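# Route PSU cable through case wall and seat supply

## Task

Feed the power supply's cable through the hole in the computer case's inner wall until the entire plug sits in the far compartment, clear of that wall, with the cable between supply and wall kept fairly taut. Stand the supply upright on the case floor inside the rear panel's slot, cable end facing in and its end plate pressed flat to the panel's outer face. The case must end up level on the table with nothing beneath its feet, and no loose object may touch the supply, the cable or the plug. All of this must hold without the robot supporting it; finally open the grippers and move the arms away.

## Robot and tools

Robot: two 6-joint arms, left_arm and right_arm, each with a parallel gripper. The names are labels only; they do not match the sides of any image. Loose objects may occasionally get a small external push.

Scene frame: shared by both arms. Origin on the table surface midway between the arms, +x pointing out over the table, +z up, left_arm on the +y side. Each result's state line reads left_arm: ... | right_arm: ... and lists each gripper's end_effector_position (metres), end_effector_quat_wxyz, and linear (m/s) and angular (rad/s) velocities. Reported hand positions can be off, more so when the arm is stretched far. Gripper axes: fingers point along the gripper's +z, open and close along its y. end_effector_position is the spot between the pads with fingers shut, roughly 2 cm short of the tips; closing pushes the tips about 10 mm further along +z.

Tool execute_actions, argument actions: a list holding at most one item, or empty.
- Empty list []: no command, just returns the current state.
- Motion item {"rows": [[...]], "steps": n}: n from 1 to 15 control steps of 1/30 s (default 15). rows holds 1 to 15 rows; row k is used on step k and the final row repeats if rows run out.
- Wait item {"steps": n} with no rows: n up to 300; it returns once n steps have elapsed since the previous result, with your own reply time counted in.
- Optional pictures (boolean) turns camera images in the result on or off; by default they are included.
A refused call sends nothing to the robot.

Row layout: always 14 numbers, each between -1 and 1, covering both arms even if one stays still. First 7 are left_arm: waist, shoulder, elbow, forearm roll, wrist pitch, wrist roll, then gripper opening. Next 7 are the same for right_arm. The six joint values are offsets, not poses: scaled so 1.0 equals 2.036 rad, measured from that arm's joint angles in the latest result that showed Joint positions (before any such result in the scene, or for a second or later call within one reply, measured from where the arm is when the action begins). They are not accumulated from the previous row. Sending all zeros therefore pulls the arm back to that reference, it is not a pause. The opening value is absolute: +1 fully open, -1 shut.

Joint ranges in radians (both arms, column order): waist -6.283..6.283, shoulder -2.059..2.094, elbow -3.927..0.192, forearm roll -6.283..6.283, wrist pitch -1.693..3.142, wrist roll -6.283..6.283. A request more than 0.010 rad beyond a stated end is refused; the true end may differ by up to 0.010 rad, and overshooting requests get clipped there, reported as "joint sent to its limit" (possibly about an earlier action). Absence of that message does not prove there is room left.

Motion limits: joint targets move at most 3.14 rad/s, take 0.16 s to reach that speed, and all joints of an arm are slowed so they finish together. Per step a target stays within 0.623 rad of the measured angle, and if the targets would put the gripper over 70 mm from where it is measured, all are scaled back. So big offsets take several actions. "joint command not followed" means a clearance check changed or blocked joint targets; the rest of the row still ran. HELD marks steps where your row was partly or wholly not sent.

Between calls, including while you think, the arms keep heading to the last row's target until everything nearly stops (a crawling or blocked move counts as stopped) or a step is HELD; after that only a new action moves them further. Fingers mid-motion finish moving.

Result lines: Joint positions and Joint velocities give one block per arm, six joints (rad, rad/s) then pad gap (m, m/s; 0.084 m fully open). grip_measured is the measured opening on the command scale. To hold something, command an opening clearly below grip_measured; lower squeezes harder, up to about 24 N per pad for objects up to about 6 cm wide. -1 gives full force on parts at least about 0.5 mm thick. Echoing grip_measured still presses lightly on parts up to about 6 cm wide; wider ones may slip. Closing fast can overshoot the force and even pop the fingers open.

Tool zoom_image: camera is cam_high, cam_left_wrist or cam_right_wrist; region is [x0, y0, x1, y1] in that camera's latest image pixels, origin top-left, at most 504 by 504. All images are 896x504. Calibration (OpenCV style: K, distortion D, T_world_to_cam, pos_world) is given per camera; e.g. cam_high sits near [0.300, -0.818, 1.181]. Wrist camera poses follow their arm's joint readings. Results list cameras whose numbers changed.

Tool finished_scene: argument scene, the number of the current scene. Ending a reply without a tool call ends everything.

Avoid: knocking anything off the table (fails the task), arms colliding or pressing on each other (can end the scene), drops, slips, slams and hard shoves. Torque fault: if contact torque hits a joint's load limit (waist 47.5, shoulder 47.5, elbow 28.5, forearm roll 28.5, wrist pitch 19, wrist roll 19 N m, held weight included) the arm halts, backs that joint off, pauses 10 s and skips the rest of the call. Holding loads heats motors: MOTOR HOT appears from 65 °C, and at 80 °C an OVER-TEMPERATURE FAULT brakes that arm until it cools. Heat partly persists into later scenes. Smooth, economical, quick motion is preferred.

Each tool is called as name([rows], argument=value, ...), one row to a line, values as JSON.

## Session

execute_actions(actions=[])

Scene clock: 0.00 s of 5400.00 s.
left_arm: end_effector_position=(+0.1433, +0.3879, +0.3952) grip_measured=-0.05 end_effector_quat_wxyz=(+0.708, +0.686, -0.166, -0.013) end_effector_velocity=(-0.000, +0.000, +0.000) end_effector_angular_velocity=(-0.001, +0.001, +0.001) | right_arm: end_effector_position=(+0.2020, +0.2701, +0.2125) grip_measured=+1.00 end_effector_quat_wxyz=(-0.020, -0.515, +0.843, +0.152) end_effector_velocity=(+0.000, -0.000, -0.000) end_effector_angular_velocity=(-0.000, -0.000, +0.000)
Joint positions: left_arm=[ 0.954 -0.03  -1.069 -0.369  2.644  1.463  0.042] | right_arm=[ 1.151  0.544 -1.788  0.315  1.144  2.993  0.084]
Joint velocities: left_arm=[ 0.001  0.     0.     0.     0.001 -0.    -0.   ] | right_arm=[ 0.  0. -0. -0.  0. -0. -0.]
camera_calibration (this result's frames):
cam_left_wrist: T_world_to_cam=[[-0.235621, 0.0412753, 0.970968, -0.330709], [-0.938926, 0.248166, -0.238395, 0.201389], [-0.250801, -0.967838, -0.0197187, 0.547004], [0, 0, 0, 1]] pos_world=[0.248357, 0.493083, 0.379905]
cam_right_wrist: T_world_to_cam=[[-0.865768, 0.427497, 0.260178, 0.0403178], [0.468043, 0.875715, 0.118574, -0.28919], [-0.177152, 0.224432, -0.958252, 0.309274], [0, 0, 0, 1]] pos_world=[0.225048, 0.166602, 0.320163]

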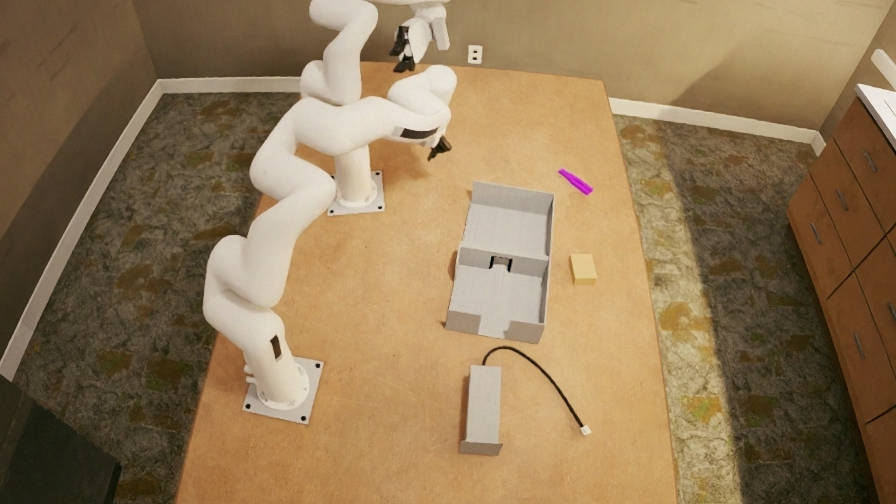

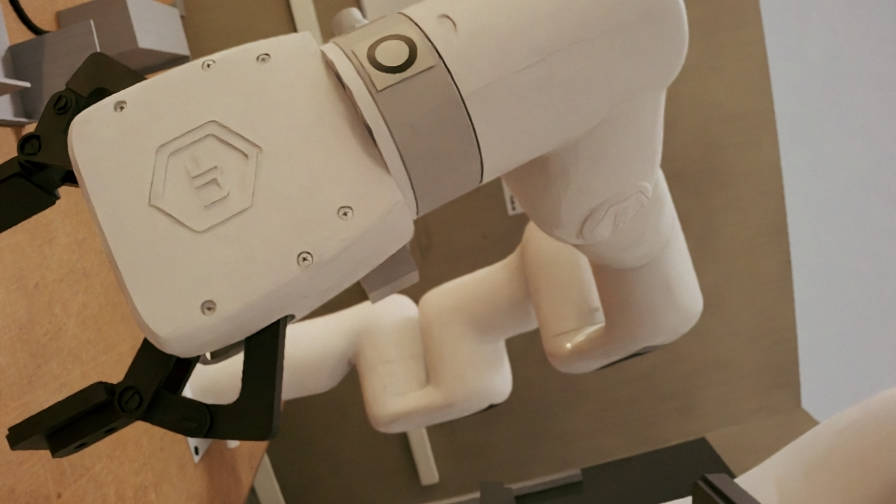

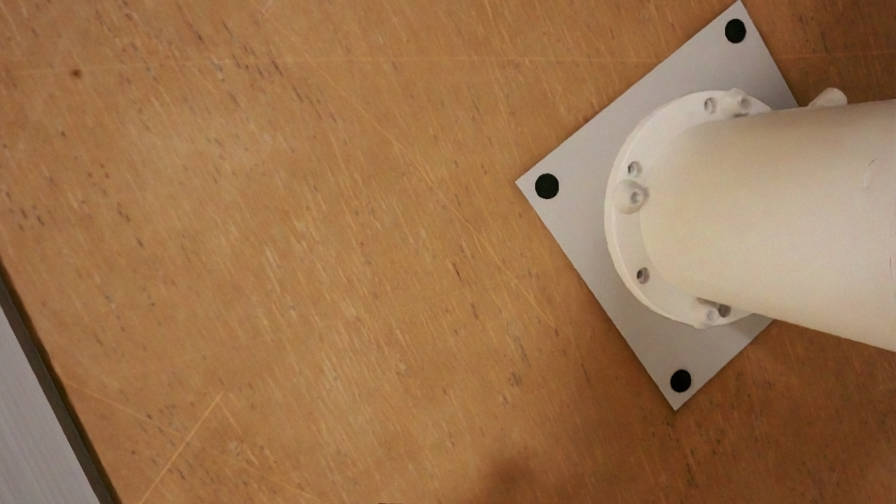

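zoom_image(camera="cam_high", region=[400, 160, 640, 470])

Region (400, 160, 640, 470) of cam_high's 896x504 image, scaled by 1.626, with more detail than that image has; it fills the left 390 columns of this view, and the rest is white.

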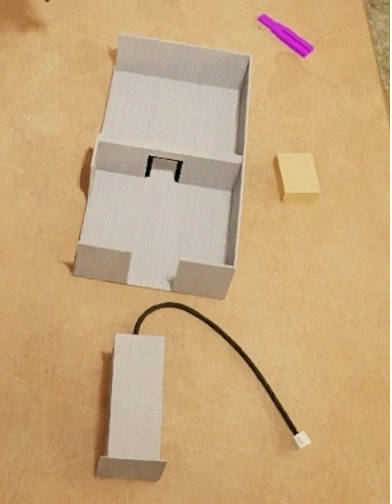

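execute_actions([
  {"rows": [[0,0,0,0,0,0,-0.05, -0.4774,-0.2698,0.2197,-0.1547,0.0992,0.8907,1]], "steps": 15},
], pictures=false)

execute_actions([
  {"steps": 45},
])

Scene clock: 10.90 s of 5400.00 s.
left_arm: end_effector_position=(+0.1433, +0.3879, +0.3952) grip_measured=-0.06 end_effector_quat_wxyz=(+0.708, +0.686, -0.166, -0.013) end_effector_velocity=(+0.000, +0.000, +0.000) end_effector_angular_velocity=(+0.001, -0.000, +0.000) | right_arm: end_effector_position=(+0.3163, +0.1386, +0.2490) grip_measured=+1.00 end_effector_quat_wxyz=(-0.014, -0.321, +0.942, +0.103) end_effector_velocity=(+0.229, -0.328, +0.064) end_effector_angular_velocity=(-0.233, +0.012, -1.086)
Joint positions: left_arm=[ 0.954 -0.03  -1.069 -0.369  2.644  1.463  0.041] | right_arm=[ 0.905  0.357 -1.636  0.207  1.213  3.239  0.084]
Joint velocities: left_arm=[ 0.    -0.    -0.001 -0.    -0.    -0.    -0.   ] | right_arm=[-0.594 -0.367  0.3   -0.21   0.134  0.592  0.   ]
Steps of this call (steps 1 to 90: nothing new was sent; then 7.40 s passed at rest; steps 91 to 105: all 15 steps of this action). Readings (joint positions):
91: left_arm=[0.954 -0.030 -1.069 -0.369 2.644 1.463] | right_arm=[1.151 0.544 -1.788 0.314 1.144 2.994]
92: left_arm=[0.954 -0.030 -1.069 -0.369 2.644 1.463] | right_arm=[1.148 0.541 -1.785 0.313 1.145 2.998]
94: left_arm=[0.954 -0.030 -1.069 -0.369 2.644 1.463] | right_arm=[1.121 0.516 -1.760 0.297 1.156 3.030]
98: left_arm=[0.954 -0.030 -1.069 -0.369 2.644 1.463] | right_arm=[1.040 0.450 -1.712 0.261 1.178 3.104]
105: the state above

Scene clock: 12.40 s of 5400.00 s.
left_arm: end_effector_position=(+0.1433, +0.3879, +0.3952) grip_measured=-0.06 end_effector_quat_wxyz=(+0.708, +0.686, -0.166, -0.013) end_effector_velocity=(+0.000, +0.000, -0.000) end_effector_angular_velocity=(-0.001, -0.001, -0.000) | right_arm: end_effector_position=(+0.4198, -0.2790, +0.2991) grip_measured=+1.00 end_effector_quat_wxyz=(-0.000, +0.704, +0.710, -0.000) end_effector_velocity=(-0.001, -0.007, +0.001) end_effector_angular_velocity=(-0.002, -0.000, -0.076)
Joint positions: left_arm=[ 0.954 -0.03  -1.069 -0.369  2.644  1.463  0.041] | right_arm=[ 0.181 -0.004 -1.341  0.     1.346  4.8    0.084]
Joint velocities: left_arm=[-0.     0.     0.     0.    -0.     0.001 -0.   ] | right_arm=[-0.013 -0.007  0.004 -0.002  0.002  0.064 -0.   ]
Steps of this call (steps 1 to 45: the robot went on to your last target). Readings (joint positions):
1: left_arm=[0.954 -0.030 -1.069 -0.369 2.644 1.463] | right_arm=[0.885 0.345 -1.626 0.200 1.217 3.259]
2: left_arm=[0.954 -0.030 -1.069 -0.369 2.644 1.463] | right_arm=[0.865 0.333 -1.616 0.194 1.221 3.279]
4: left_arm=[0.954 -0.030 -1.069 -0.369 2.644 1.463] | right_arm=[0.825 0.310 -1.598 0.181 1.230 3.319]
8: left_arm=[0.954 -0.030 -1.069 -0.369 2.644 1.463] | right_arm=[0.741 0.268 -1.564 0.156 1.245 3.403]
45: the state above
camera_calibration (this result's frames):
cam_left_wrist: T_world_to_cam=[[-0.235621, 0.0412752, 0.970968, -0.330709], [-0.938926, 0.248166, -0.238395, 0.201389], [-0.250801, -0.967838, -0.0197188, 0.547004], [0, 0, 0, 1]] pos_world=[0.248357, 0.493083, 0.379905]
cam_right_wrist: T_world_to_cam=[[0.999789, 0.00738987, -0.0191504, -0.375784], [0.00731119, -0.999965, -0.00417525, -0.213783], [-0.0191805, 0.00403436, -0.999808, 0.438653], [0, 0, 0, 1]] pos_world=[0.385682, -0.212768, 0.43048]

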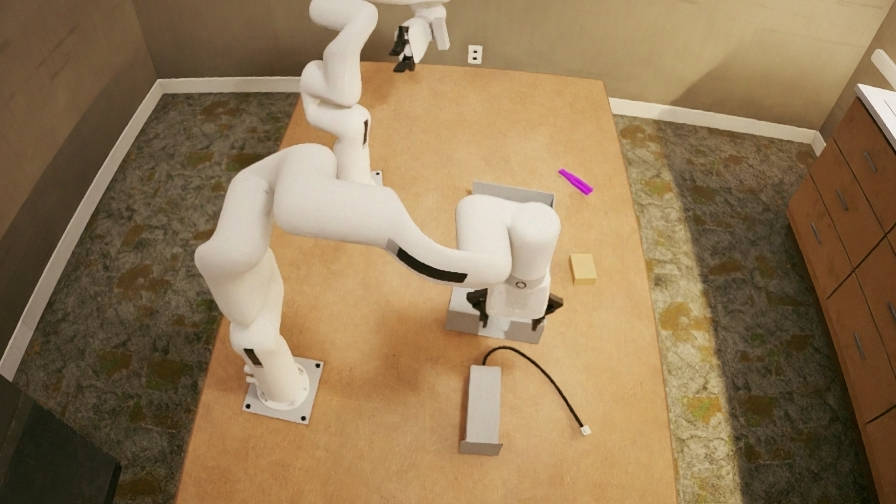

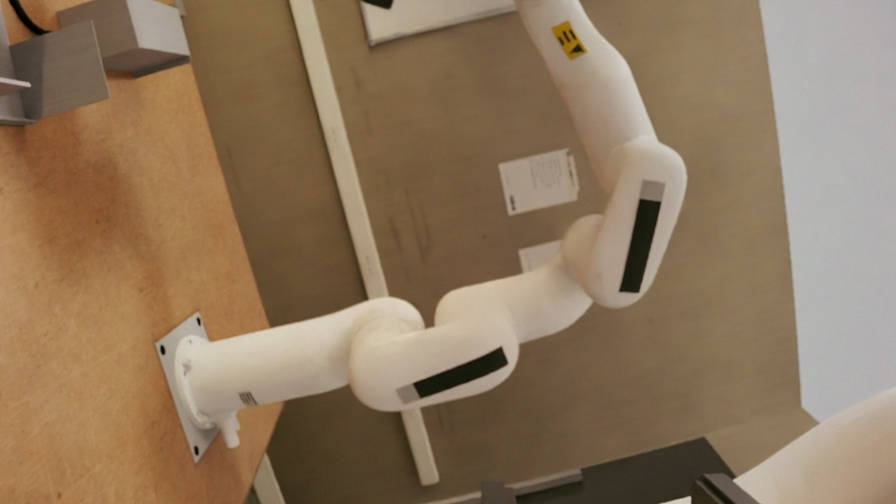

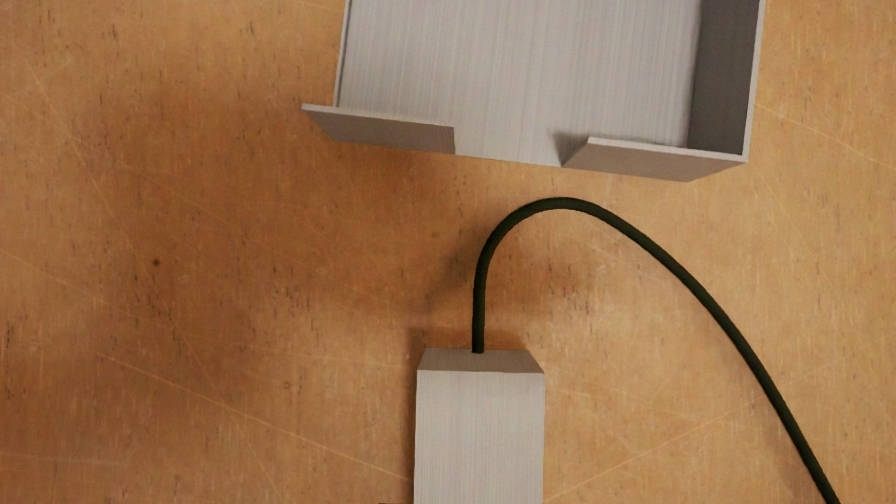

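execute_actions([
  {"rows": [[-0.6734,-0.1388,0.0912,0.1812,-0.7112,-0.058,1, -0.0509,0.3352,-0.3593,0,0.0237,-1.0,1]], "steps": 15},
], pictures=false)

execute_actions([
  {"steps": 20},
], pictures=false)

Scene clock: 37.17 s of 5400.00 s.
left_arm: end_effector_position=(+0.2069, +0.3588, +0.2709) grip_measured=+1.00 end_effector_quat_wxyz=(+0.362, +0.826, -0.384, -0.197) end_effector_velocity=(+0.302, -0.067, -0.187) end_effector_angular_velocity=(+1.050, -1.082, -1.325) | right_arm: end_effector_position=(+0.5453, -0.3117, +0.2533) grip_measured=+1.00 end_effector_quat_wxyz=(-0.002, +0.492, +0.871, -0.001) end_effector_velocity=(+0.250, -0.088, -0.156) end_effector_angular_velocity=(+0.012, -0.016, +2.079)
Joint positions: left_arm=[ 0.321 -0.233 -0.936 -0.104  2.012  1.378  0.084] | right_arm=[ 0.107  0.472 -1.847 -0.     1.38   4.191  0.084]
Joint velocities: left_arm=[-1.408 -0.216  0.145  0.286 -1.402 -0.091 -0.   ] | right_arm=[-0.156  1.07  -1.161  0.     0.075 -2.235 -0.   ]
From where the robot then was, a joint's target lay farther than a number of 1.0 reaches, so one or more steps of this call were cut to that.
Steps of this call (steps 1 to 15: the robot went on to your last target; steps 16 to 90: nothing new was sent; then 21.27 s passed at rest; steps 91 to 105: all 15 steps of this action). Readings (joint positions):
91: left_arm=[0.954 -0.030 -1.069 -0.369 2.644 1.463] | right_arm=[0.179 -0.005 -1.341 -0.000 1.346 4.806]
92: left_arm=[0.951 -0.032 -1.068 -0.366 2.640 1.462] | right_arm=[0.178 -0.002 -1.344 -0.000 1.347 4.802]
94: left_arm=[0.913 -0.049 -1.056 -0.342 2.599 1.454] | right_arm=[0.173 0.035 -1.385 -0.000 1.350 4.761]
98: left_arm=[0.697 -0.140 -0.997 -0.225 2.386 1.417] | right_arm=[0.146 0.206 -1.555 -0.000 1.361 4.592]
105: the state above

Scene clock: 37.83 s of 5400.00 s.
left_arm: end_effector_position=(+0.3908, +0.2177, +0.2456) grip_measured=+1.00 end_effector_quat_wxyz=(-0.017, -0.722, +0.691, +0.021) end_effector_velocity=(+0.102, -0.194, +0.044) end_effector_angular_velocity=(-0.047, -0.589, -0.499) | right_arm: end_effector_position=(+0.5896, -0.3298, +0.2201) grip_measured=+1.00 end_effector_quat_wxyz=(+0.000, -0.171, +0.985, -0.000) end_effector_velocity=(+0.001, -0.001, -0.002) end_effector_angular_velocity=(+0.001, +0.000, +0.268)
Joint positions: left_arm=[-0.372 -0.308 -0.887 -0.006  1.25   1.347  0.084] | right_arm=[ 0.077  0.677 -2.072  0.     1.394  2.791  0.084]
Joint velocities: left_arm=[-0.498 -0.054  0.026  0.063 -0.56  -0.019 -0.   ] | right_arm=[-0.001  0.007 -0.007  0.001  0.    -0.269  0.   ]
Steps of this call (steps 1 to 20: the robot went on to your last target). Readings (joint positions):
1: left_arm=[0.275 -0.240 -0.932 -0.095 1.966 1.376] | right_arm=[0.102 0.507 -1.885 -0.000 1.382 4.113]
2: left_arm=[0.230 -0.246 -0.928 -0.088 1.922 1.373] | right_arm=[0.097 0.541 -1.921 -0.000 1.384 4.029]
4: left_arm=[0.146 -0.256 -0.921 -0.075 1.837 1.369] | right_arm=[0.089 0.597 -1.980 -0.000 1.388 3.851]
8: left_arm=[-0.005 -0.271 -0.911 -0.055 1.674 1.363] | right_arm=[0.080 0.655 -2.044 0.000 1.392 3.491]
20: the state above

execute_actions([
  {"rows": [[-0.0221,-0.0023,0.0018,0.003,-0.0265,-0.001,1, 0,0.0007,-0.0003,0,0,-0.864,1]], "steps": 15},
], pictures=false)

execute_actions([
  {"steps": 20},
])

Scene clock: 40.70 s of 5400.00 s.
left_arm: end_effector_position=(+0.3999, +0.1997, +0.2495) grip_measured=+1.00 end_effector_quat_wxyz=(+0.000, -0.706, +0.708, -0.000) end_effector_velocity=(-0.000, +0.000, +0.000) end_effector_angular_velocity=(+0.000, +0.000, +0.000) | right_arm: end_effector_position=(+0.5897, -0.3299, +0.2195) grip_measured=+1.00 end_effector_quat_wxyz=(+0.000, -0.608, +0.794, +0.000) end_effector_velocity=(-0.000, +0.000, +0.000) end_effector_angular_velocity=(+0.001, -0.000, +2.689)
Joint positions: left_arm=[-0.417 -0.313 -0.883 -0.     1.196  1.345  0.084] | right_arm=[ 0.077  0.679 -2.072  0.     1.394  1.827  0.084]
Joint velocities: left_arm=[ 0.    -0.     0.     0.     0.001 -0.     0.   ] | right_arm=[ 0.    -0.     0.     0.001 -0.    -2.689  0.   ]
Steps of this call (steps 1 to 30: the robot went on to your last target; steps 31 to 71: nothing new was sent; steps 72 to 86: all 15 steps of this action). Readings (joint positions):
72: left_arm=[-0.417 -0.313 -0.884 0.000 1.197 1.345] | right_arm=[0.077 0.678 -2.072 0.000 1.394 2.764]
73: left_arm=[-0.417 -0.313 -0.884 0.000 1.197 1.345] | right_arm=[0.077 0.678 -2.072 0.000 1.394 2.760]
75: left_arm=[-0.417 -0.313 -0.883 0.000 1.196 1.345] | right_arm=[0.077 0.678 -2.072 0.000 1.394 2.719]
79: left_arm=[-0.417 -0.313 -0.883 -0.000 1.196 1.345] | right_arm=[0.077 0.678 -2.072 0.000 1.394 2.457]
86: the state above

Scene clock: 41.37 s of 5400.00 s.
left_arm: end_effector_position=(+0.3999, +0.1996, +0.2495) grip_measured=+1.00 end_effector_quat_wxyz=(+0.000, -0.706, +0.708, -0.000) end_effector_velocity=(-0.000, -0.000, -0.000) end_effector_angular_velocity=(+0.000, +0.000, -0.001) | right_arm: end_effector_position=(+0.5897, -0.3298, +0.2194) grip_measured=+1.00 end_effector_quat_wxyz=(-0.000, +0.867, -0.498, -0.000) end_effector_velocity=(+0.000, +0.000, +0.001) end_effector_angular_velocity=(+0.000, -0.002, +0.024)
Joint positions: left_arm=[-0.417 -0.313 -0.883 -0.     1.196  1.345  0.084] | right_arm=[ 0.077  0.679 -2.072  0.     1.394  1.035  0.084]
Joint velocities: left_arm=[-0.     0.     0.     0.    -0.     0.001  0.   ] | right_arm=[ 0.    -0.001 -0.002  0.    -0.    -0.024  0.   ]
Steps of this call (steps 1 to 20: the robot went on to your last target). Readings (joint positions):
1: left_arm=[-0.417 -0.313 -0.883 -0.000 1.196 1.345] | right_arm=[0.077 0.679 -2.072 0.000 1.394 1.737]
2: left_arm=[-0.417 -0.313 -0.883 -0.000 1.196 1.345] | right_arm=[0.077 0.679 -2.072 0.000 1.394 1.647]
4: left_arm=[-0.417 -0.313 -0.883 -0.000 1.196 1.345] | right_arm=[0.077 0.679 -2.072 0.000 1.394 1.467]
8: left_arm=[-0.417 -0.313 -0.883 -0.000 1.196 1.345] | right_arm=[0.077 0.679 -2.072 0.000 1.394 1.171]
20: the state above
camera_calibration (this result's frames):
cam_left_wrist: T_world_to_cam=[[-0.999461, 0.0236544, -0.0227574, 0.435946], [0.0235617, 0.999713, 0.00433039, -0.141175], [0.0228533, 0.00379185, -0.999732, 0.36745], [0, 0, 0, 1]] pos_world=[0.43064, 0.129429, 0.377883]
cam_right_wrist: T_world_to_cam=[[-0.863695, -0.503671, -0.0186374, 0.383403], [-0.503689, 0.863876, -0.00405328, 0.649923], [0.0181419, 0.00588664, -0.999818, 0.341079], [0, 0, 0, 1]] pos_world=[0.652314, -0.370352, 0.350797]

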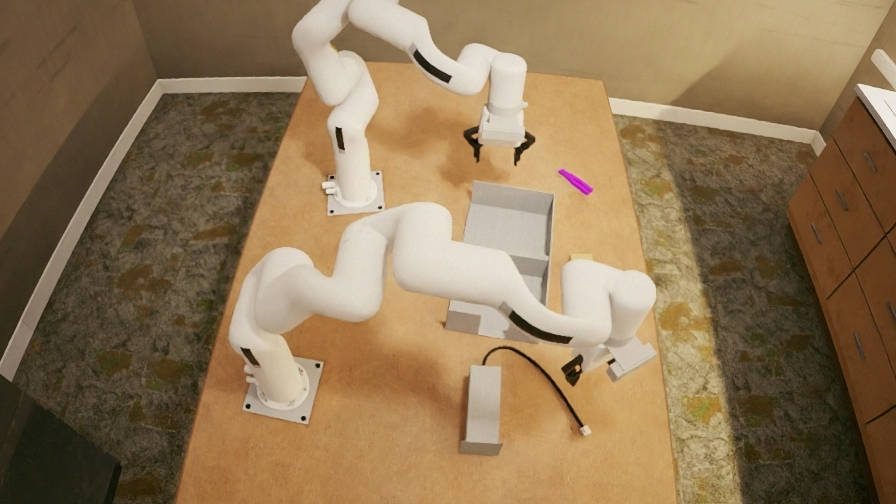

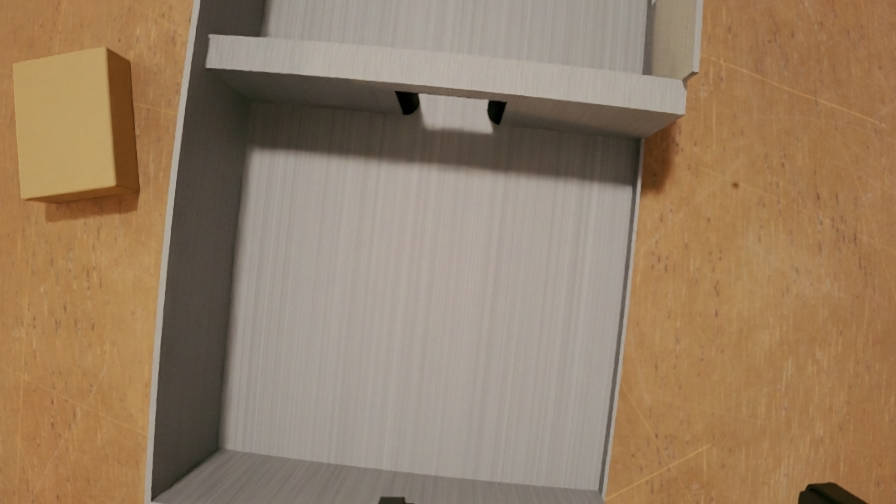

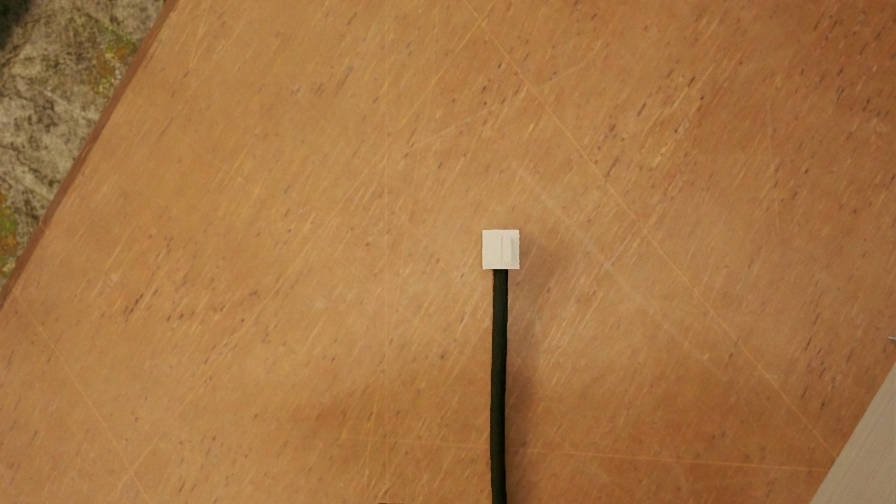

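execute_actions([
  {"rows": [[0,0,0,0,0,0,1, 0.0139,0.0805,0.1213,0,-0.2019,0.0139,0.2]], "steps": 15},
], pictures=false)

execute_actions([
  {"steps": 15},
])

Scene clock: 51.00 s of 5400.00 s.
left_arm: end_effector_position=(+0.3999, +0.1996, +0.2495) grip_measured=+1.00 end_effector_quat_wxyz=(+0.000, -0.706, +0.708, -0.000) end_effector_velocity=(+0.000, +0.000, +0.000) end_effector_angular_velocity=(-0.000, -0.001, -0.000) | right_arm: end_effector_position=(+0.5965, -0.3138, +0.0623) grip_measured=+0.19 end_effector_quat_wxyz=(+0.001, +0.867, -0.498, -0.002) end_effector_velocity=(-0.060, +0.030, -0.312) end_effector_angular_velocity=(-0.001, +0.109, +0.002)
Joint positions: left_arm=[-0.417 -0.313 -0.883 -0.     1.196  1.345  0.084] | right_arm=[ 0.102  0.821 -1.858  0.     1.041  1.058  0.052]
Joint velocities: left_arm=[ 0. -0. -0.  0. -0.  0.  0.] | right_arm=[ 0.047  0.283  0.418  0.001 -0.591  0.044 -0.   ]
Steps of this call (steps 1 to 30: the robot went on to your last target; steps 31 to 90: nothing new was sent; then 6.13 s passed at rest; steps 91 to 105: all 15 steps of this action). Readings (joint positions):
91: left_arm=[-0.417 -0.313 -0.883 -0.000 1.196 1.345] | right_arm=[0.077 0.679 -2.072 0.000 1.394 1.032]
92: left_arm=[-0.417 -0.313 -0.883 -0.000 1.196 1.345] | right_arm=[0.078 0.679 -2.071 0.000 1.389 1.032]
94: left_arm=[-0.417 -0.313 -0.883 -0.000 1.196 1.345] | right_arm=[0.080 0.690 -2.054 -0.000 1.350 1.035]
98: left_arm=[-0.417 -0.313 -0.883 -0.000 1.196 1.345] | right_arm=[0.088 0.743 -1.976 0.000 1.237 1.044]
105: the state above

Scene clock: 51.50 s of 5400.00 s.
left_arm: end_effector_position=(+0.3999, +0.1996, +0.2495) grip_measured=+1.00 end_effector_quat_wxyz=(+0.000, -0.706, +0.708, -0.000) end_effector_velocity=(+0.000, -0.000, +0.000) end_effector_angular_velocity=(-0.000, -0.001, -0.002) | right_arm: end_effector_position=(+0.5948, -0.3115, +0.0402) grip_measured=+0.19 end_effector_quat_wxyz=(-0.000, +0.867, -0.498, +0.000) end_effector_velocity=(-0.001, +0.000, -0.003) end_effector_angular_velocity=(+0.000, +0.003, +0.001)
Joint positions: left_arm=[-0.417 -0.313 -0.883 -0.     1.196  1.345  0.084] | right_arm=[ 0.106  0.842 -1.826  0.     0.983  1.063  0.052]
Joint velocities: left_arm=[-0.    -0.    -0.     0.     0.     0.001 -0.   ] | right_arm=[ 0.001  0.003  0.003  0.    -0.003 -0.001  0.   ]
Steps of this call (steps 1 to 15: the robot went on to your last target). Readings (joint positions):
1: left_arm=[-0.417 -0.313 -0.883 -0.000 1.196 1.345] | right_arm=[0.103 0.829 -1.846 0.000 1.025 1.060]
2: left_arm=[-0.417 -0.313 -0.883 -0.000 1.196 1.345] | right_arm=[0.104 0.835 -1.838 0.000 1.013 1.061]
4: left_arm=[-0.417 -0.313 -0.883 -0.000 1.196 1.345] | right_arm=[0.105 0.839 -1.832 0.000 0.998 1.062]
8: left_arm=[-0.417 -0.313 -0.883 -0.000 1.196 1.345] | right_arm=[0.105 0.839 -1.830 0.000 0.986 1.063]
15: the state above
camera_calibration (this result's frames):
cam_left_wrist: T_world_to_cam=[[-0.999461, 0.0236544, -0.0227574, 0.435946], [0.0235617, 0.999713, 0.00433038, -0.141175], [0.0228533, 0.00379185, -0.999732, 0.36745], [0, 0, 0, 1]] pos_world=[0.43064, 0.129429, 0.377884]
cam_right_wrist: T_world_to_cam=[[-0.863729, -0.503579, -0.0194926, 0.393796], [-0.503593, 0.863929, -0.00455364, 0.635906], [0.0191333, 0.0058832, -0.9998, 0.161058], [0, 0, 0, 1]] pos_world=[0.657289, -0.352018, 0.171598]

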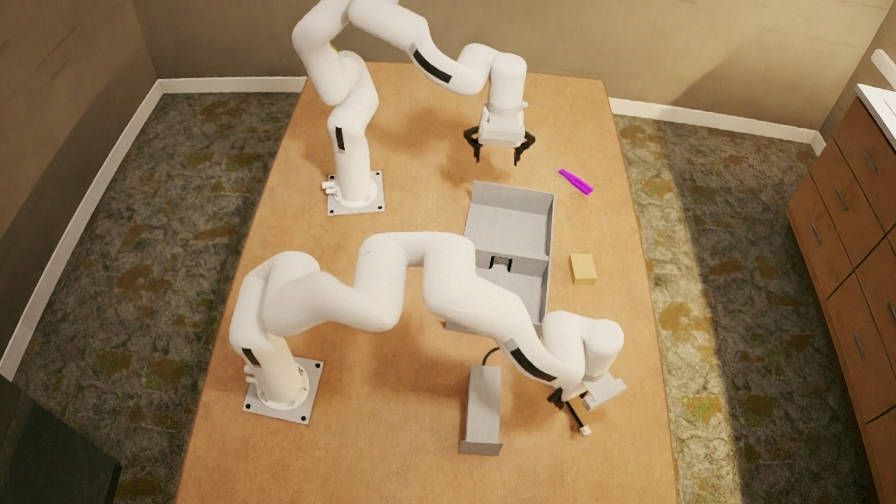

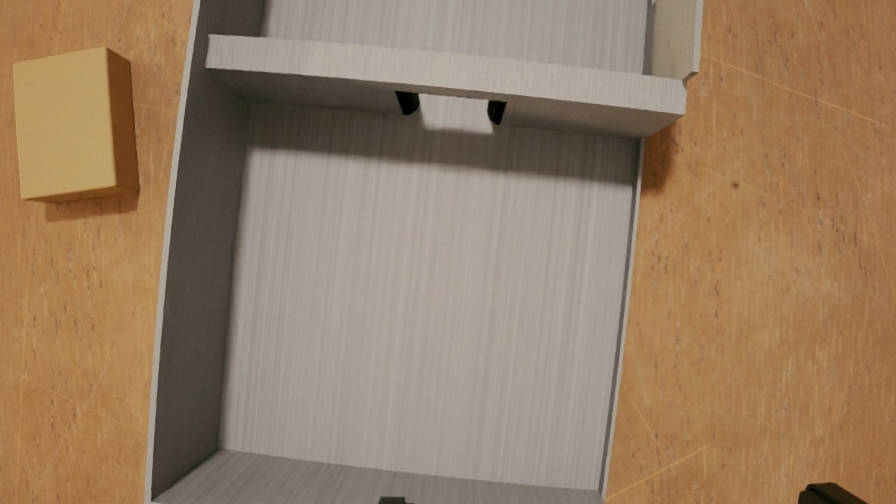

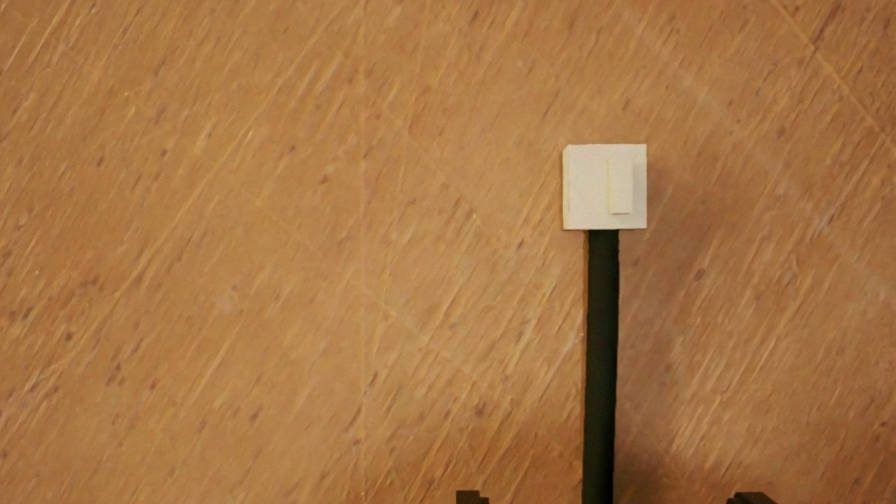

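execute_actions([
  {"rows": [[0,0,0,0,0,0,1, 0,0.0133,0.0017,0,-0.0145,0,0.2],[0,0,0,0,0,0,1, 0,0.0133,0.0017,0,-0.0145,0,0.2],[0,0,0,0,0,0,1, 0,0.0133,0.0017,0,-0.0145,0,0.2],[0,0,0,0,0,0,1, 0,0.0133,0.0017,0,-0.0145,0,0.2],[0,0,0,0,0,0,1, 0,0.0133,0.0017,0,-0.0145,0,0.2],[0,0,0,0,0,0,1, 0,0.0133,0.0017,0,-0.0145,0,0.2],[0,0,0,0,0,0,1, 0,0.0133,0.0017,0,-0.0145,0,0.2],[0,0,0,0,0,0,1, 0,0.0133,0.0017,0,-0.0145,0,0.2],[0,0,0,0,0,0,1, 0,0.0133,0.0017,0,-0.0145,0,-1]], "steps": 15},
], pictures=false)

execute_actions([
  {"steps": 10},
])

Scene clock: 55.67 s of 5400.00 s.
left_arm: end_effector_position=(+0.3999, +0.1996, +0.2495) grip_measured=+1.00 end_effector_quat_wxyz=(+0.000, -0.706, +0.708, -0.000) end_effector_velocity=(-0.000, -0.000, -0.000) end_effector_angular_velocity=(+0.000, +0.001, -0.003) | right_arm: end_effector_position=(+0.5951, -0.3115, +0.0244) grip_measured=-0.85 end_effector_quat_wxyz=(-0.000, +0.867, -0.498, +0.001) end_effector_velocity=(-0.001, -0.000, -0.004) end_effector_angular_velocity=(+0.001, +0.003, -0.001)
Joint positions: left_arm=[-0.417 -0.313 -0.883 -0.     1.196  1.345  0.084] | right_arm=[ 0.106  0.868 -1.824  0.     0.954  1.063  0.007]
Joint velocities: left_arm=[-0.001  0.     0.001  0.    -0.     0.002  0.   ] | right_arm=[-0.001  0.005  0.001  0.001 -0.003 -0.001 -0.008]
Steps of this call (steps 1 to 15: the robot went on to your last target; steps 16 to 90: nothing new was sent; then 0.67 s passed at rest; steps 91 to 105: all 15 steps of this action). Readings (joint positions):
91: left_arm=[-0.417 -0.313 -0.883 -0.000 1.196 1.345] | right_arm=[0.106 0.843 -1.826 0.000 0.983 1.063]
92: left_arm=[-0.417 -0.313 -0.883 -0.000 1.196 1.345] | right_arm=[0.106 0.845 -1.826 0.000 0.979 1.063]
94: left_arm=[-0.417 -0.313 -0.883 -0.000 1.196 1.345] | right_arm=[0.106 0.855 -1.826 0.000 0.967 1.063]
98: left_arm=[-0.417 -0.313 -0.883 -0.000 1.196 1.345] | right_arm=[0.106 0.868 -1.821 0.000 0.958 1.063]
105: the state above

Scene clock: 56.00 s of 5400.00 s.
left_arm: end_effector_position=(+0.3999, +0.1996, +0.2495) grip_measured=+1.00 end_effector_quat_wxyz=(+0.000, -0.706, +0.708, -0.000) end_effector_velocity=(+0.000, +0.000, +0.000) end_effector_angular_velocity=(-0.000, -0.000, -0.001) | right_arm: end_effector_position=(+0.5950, -0.3115, +0.0242) grip_measured=-0.85 end_effector_quat_wxyz=(-0.000, +0.867, -0.498, +0.001) end_effector_velocity=(-0.001, -0.000, -0.002) end_effector_angular_velocity=(-0.000, +0.004, -0.000)
Joint positions: left_arm=[-0.417 -0.313 -0.883 -0.     1.196  1.345  0.084] | right_arm=[ 0.106  0.868 -1.823  0.     0.954  1.063  0.007]
Joint velocities: left_arm=[ 0.001  0.    -0.     0.     0.     0.001 -0.   ] | right_arm=[ 0.     0.001  0.003 -0.     0.     0.    -0.   ]
Steps of this call (steps 1 to 10: the robot went on to your last target). Readings (joint positions):
1: left_arm=[-0.417 -0.313 -0.883 -0.000 1.196 1.345] | right_arm=[0.106 0.868 -1.824 0.000 0.954 1.063]
2: left_arm=[-0.417 -0.313 -0.883 -0.000 1.196 1.345] | right_arm=[0.106 0.868 -1.824 0.000 0.954 1.063]
4: left_arm=[-0.417 -0.313 -0.883 -0.000 1.196 1.345] | right_arm=[0.106 0.868 -1.824 0.000 0.954 1.063]
8: left_arm=[-0.417 -0.313 -0.883 -0.000 1.196 1.345] | right_arm=[0.106 0.868 -1.823 0.000 0.954 1.063]
10: the state above
camera_calibration (this result's frames):
cam_left_wrist: T_world_to_cam=[[-0.999461, 0.0236542, -0.0227573, 0.435946], [0.0235615, 0.999713, 0.00433038, -0.141175], [0.0228532, 0.00379185, -0.999732, 0.36745], [0, 0, 0, 1]] pos_world=[0.43064, 0.129429, 0.377883]
cam_right_wrist: T_world_to_cam=[[-0.863714, -0.503583, -0.0200681, 0.393712], [-0.503594, 0.863927, -0.0048767, 0.635962], [0.0197932, 0.00589412, -0.999787, 0.144723], [0, 0, 0, 1]] pos_world=[0.657456, -0.352011, 0.155694]

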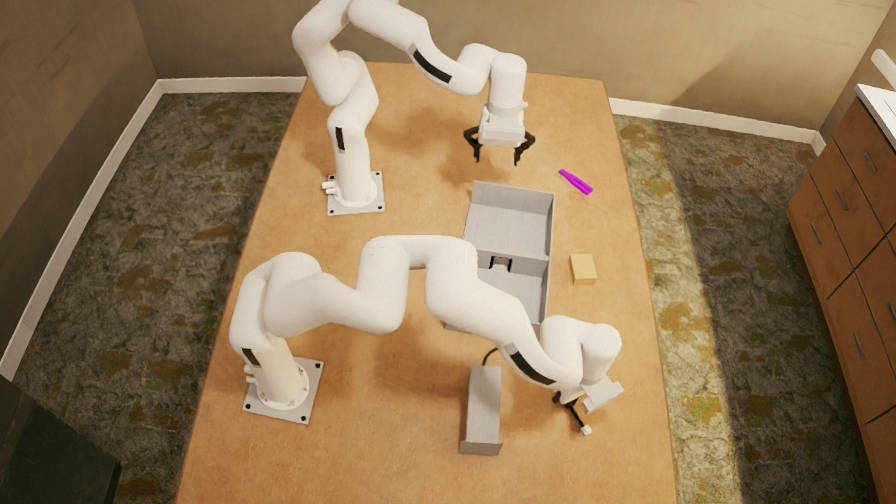

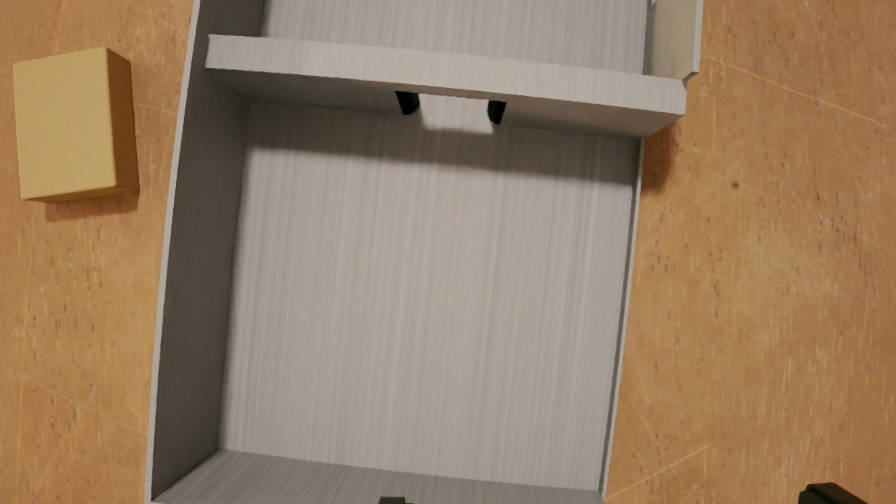

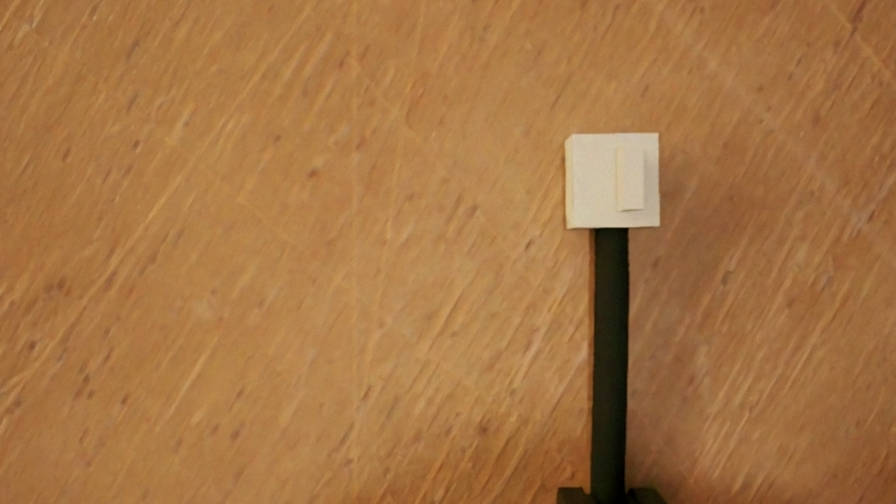

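execute_actions([
  {"rows": [[0,0,0,0,0,0,1, 0,-0.064,-0.074,0,0.138,-0.25,-1]], "steps": 15},
], pictures=false)

Scene clock: 68.23 s of 5400.00 s.
left_arm: end_effector_position=(+0.3999, +0.1996, +0.2495) grip_measured=+1.00 end_effector_quat_wxyz=(+0.000, -0.706, +0.708, -0.000) end_effector_velocity=(+0.000, -0.000, +0.000) end_effector_angular_velocity=(-0.000, -0.001, -0.001) | right_arm: end_effector_position=(+0.6008, -0.3113, +0.1430) grip_measured=-0.85 end_effector_quat_wxyz=(-0.001, +0.959, -0.284, +0.003) end_effector_velocity=(-0.004, -0.000, +0.121) end_effector_angular_velocity=(-0.003, -0.021, +0.436)
Joint positions: left_arm=[-0.417 -0.313 -0.883 -0.     1.196  1.345  0.084] | right_arm=[ 0.106  0.746 -1.964  0.     1.211  0.595  0.007]
Joint velocities: left_arm=[-0.    -0.    -0.001 -0.     0.     0.001  0.   ] | right_arm=[ 0.    -0.123 -0.136 -0.     0.239 -0.436 -0.   ]
Steps of this call (steps 1 to 15: the robot went on to your last target; steps 16 to 90: nothing new was sent; then 8.73 s passed at rest; steps 91 to 105: all 15 steps of this action). Readings (joint positions):
91: left_arm=[-0.417 -0.313 -0.883 -0.000 1.196 1.345] | right_arm=[0.106 0.869 -1.823 0.000 0.954 1.063]
92: left_arm=[-0.417 -0.313 -0.883 -0.000 1.196 1.345] | right_arm=[0.106 0.868 -1.824 0.000 0.956 1.058]
94: left_arm=[-0.417 -0.313 -0.883 -0.000 1.196 1.345] | right_arm=[0.106 0.864 -1.829 0.000 0.980 1.017]
98: left_arm=[-0.417 -0.313 -0.883 -0.000 1.196 1.345] | right_arm=[0.106 0.817 -1.884 0.000 1.078 0.839]
105: the state above

execute_actions([
  {"rows": [[0,0,0,0,0,0,1, 0.1181,-0.3073,0.4476,0,-0.137,-0.8826,-1]], "steps": 15},
], pictures=false)

execute_actions([
  {"steps": 30},
])

Scene clock: 70.73 s of 5400.00 s.
left_arm: end_effector_position=(+0.3999, +0.1996, +0.2495) grip_measured=+1.00 end_effector_quat_wxyz=(+0.000, -0.706, +0.708, -0.000) end_effector_velocity=(+0.000, -0.000, +0.001) end_effector_angular_velocity=(-0.000, -0.001, -0.002) | right_arm: end_effector_position=(+0.5145, -0.2240, +0.1885) grip_measured=-0.85 end_effector_quat_wxyz=(-0.003, +0.996, +0.077, +0.034) end_effector_velocity=(-0.313, +0.102, -0.137) end_effector_angular_velocity=(-0.154, +0.254, +1.837)
Joint positions: left_arm=[-0.417 -0.313 -0.883 -0.     1.196  1.345  0.084] | right_arm=[ 0.26   0.344 -1.455  0.     1.043  0.021  0.007]
Joint velocities: left_arm=[-0.    -0.    -0.001  0.     0.     0.002  0.   ] | right_arm=[ 0.266 -0.684  1.303 -0.    -0.342 -1.575  0.   ]
Steps of this call (steps 1 to 30: the robot went on to your last target; steps 31 to 60: nothing new was sent; steps 61 to 75: all 15 steps of this action). Readings (joint positions):
61: left_arm=[-0.417 -0.313 -0.883 -0.000 1.196 1.345] | right_arm=[0.106 0.738 -1.974 0.000 1.235 0.554]
62: left_arm=[-0.417 -0.313 -0.883 -0.000 1.196 1.345] | right_arm=[0.107 0.735 -1.970 0.000 1.232 0.549]
64: left_arm=[-0.417 -0.313 -0.883 -0.000 1.196 1.345] | right_arm=[0.118 0.699 -1.927 -0.000 1.213 0.509]
68: left_arm=[-0.417 -0.313 -0.883 -0.000 1.196 1.345] | right_arm=[0.178 0.554 -1.780 0.000 1.144 0.357]
75: the state above

Scene clock: 71.73 s of 5400.00 s.
left_arm: end_effector_position=(+0.3999, +0.1996, +0.2495) grip_measured=+1.00 end_effector_quat_wxyz=(+0.000, -0.706, +0.708, -0.000) end_effector_velocity=(-0.000, -0.000, -0.000) end_effector_angular_velocity=(+0.000, +0.001, -0.004) | right_arm: end_effector_position=(+0.4109, -0.1999, +0.1496) grip_measured=-0.85 end_effector_quat_wxyz=(-0.000, +0.745, +0.667, -0.000) end_effector_velocity=(-0.001, +0.000, -0.001) end_effector_angular_velocity=(-0.000, +0.001, +0.008)
Joint positions: left_arm=[-0.417 -0.313 -0.883 -0.     1.196  1.345  0.084] | right_arm=[ 0.346  0.121 -1.053  0.     0.933 -1.201  0.007]
Joint velocities: left_arm=[-0.001 -0.     0.001  0.     0.     0.004 -0.   ] | right_arm=[ 0.001 -0.     0.002  0.    -0.    -0.007 -0.   ]
Steps of this call (steps 1 to 30: the robot went on to your last target). Readings (joint positions):
1: left_arm=[-0.417 -0.313 -0.883 -0.000 1.196 1.345] | right_arm=[0.268 0.321 -1.412 0.000 1.031 -0.034]
2: left_arm=[-0.417 -0.313 -0.883 -0.000 1.196 1.345] | right_arm=[0.277 0.299 -1.371 0.000 1.020 -0.092]
4: left_arm=[-0.417 -0.313 -0.883 -0.000 1.196 1.345] | right_arm=[0.294 0.256 -1.294 0.000 0.999 -0.222]
8: left_arm=[-0.417 -0.313 -0.883 -0.000 1.196 1.345] | right_arm=[0.323 0.180 -1.158 0.000 0.962 -0.547]
30: the state above
camera_calibration (this result's frames):
cam_left_wrist: T_world_to_cam=[[-0.999461, 0.0236543, -0.0227575, 0.435946], [0.0235616, 0.999713, 0.00433031, -0.141175], [0.0228534, 0.00379177, -0.999732, 0.36745], [0, 0, 0, 1]] pos_world=[0.43064, 0.129429, 0.377884]
cam_right_wrist: T_world_to_cam=[[0.993778, -0.109785, -0.0187561, -0.391313], [-0.109881, -0.993936, -0.0041423, -0.0857976], [-0.0181876, 0.00617747, -0.999816, 0.288743], [0, 0, 0, 1]] pos_world=[0.384702, -0.130021, 0.280995]

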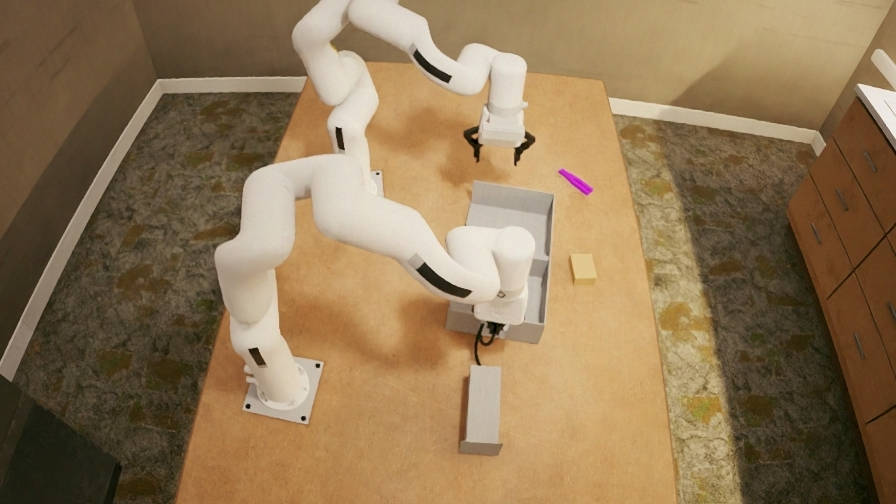

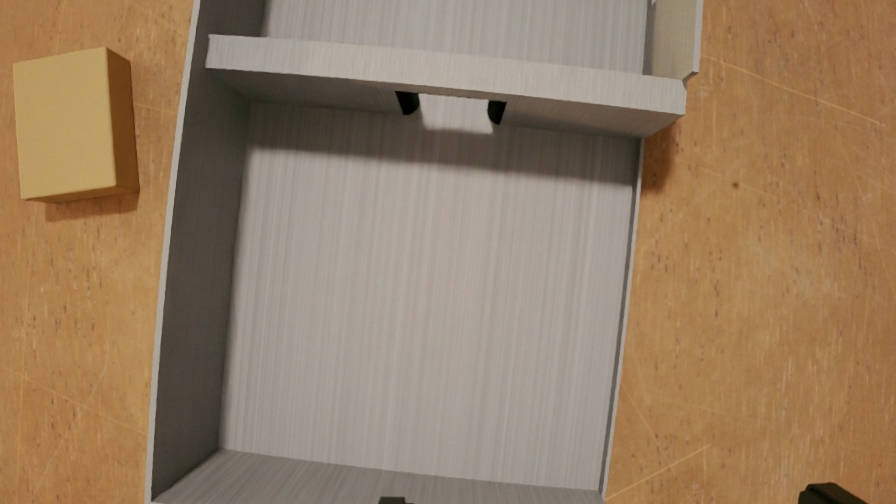

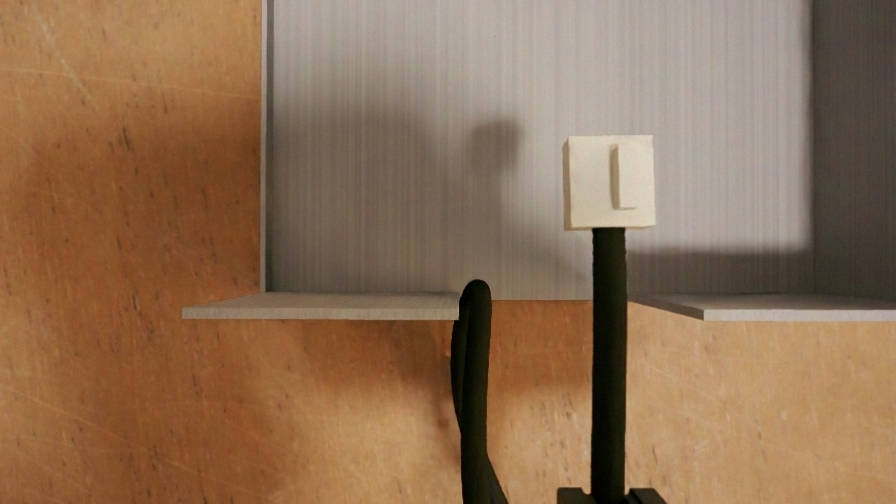

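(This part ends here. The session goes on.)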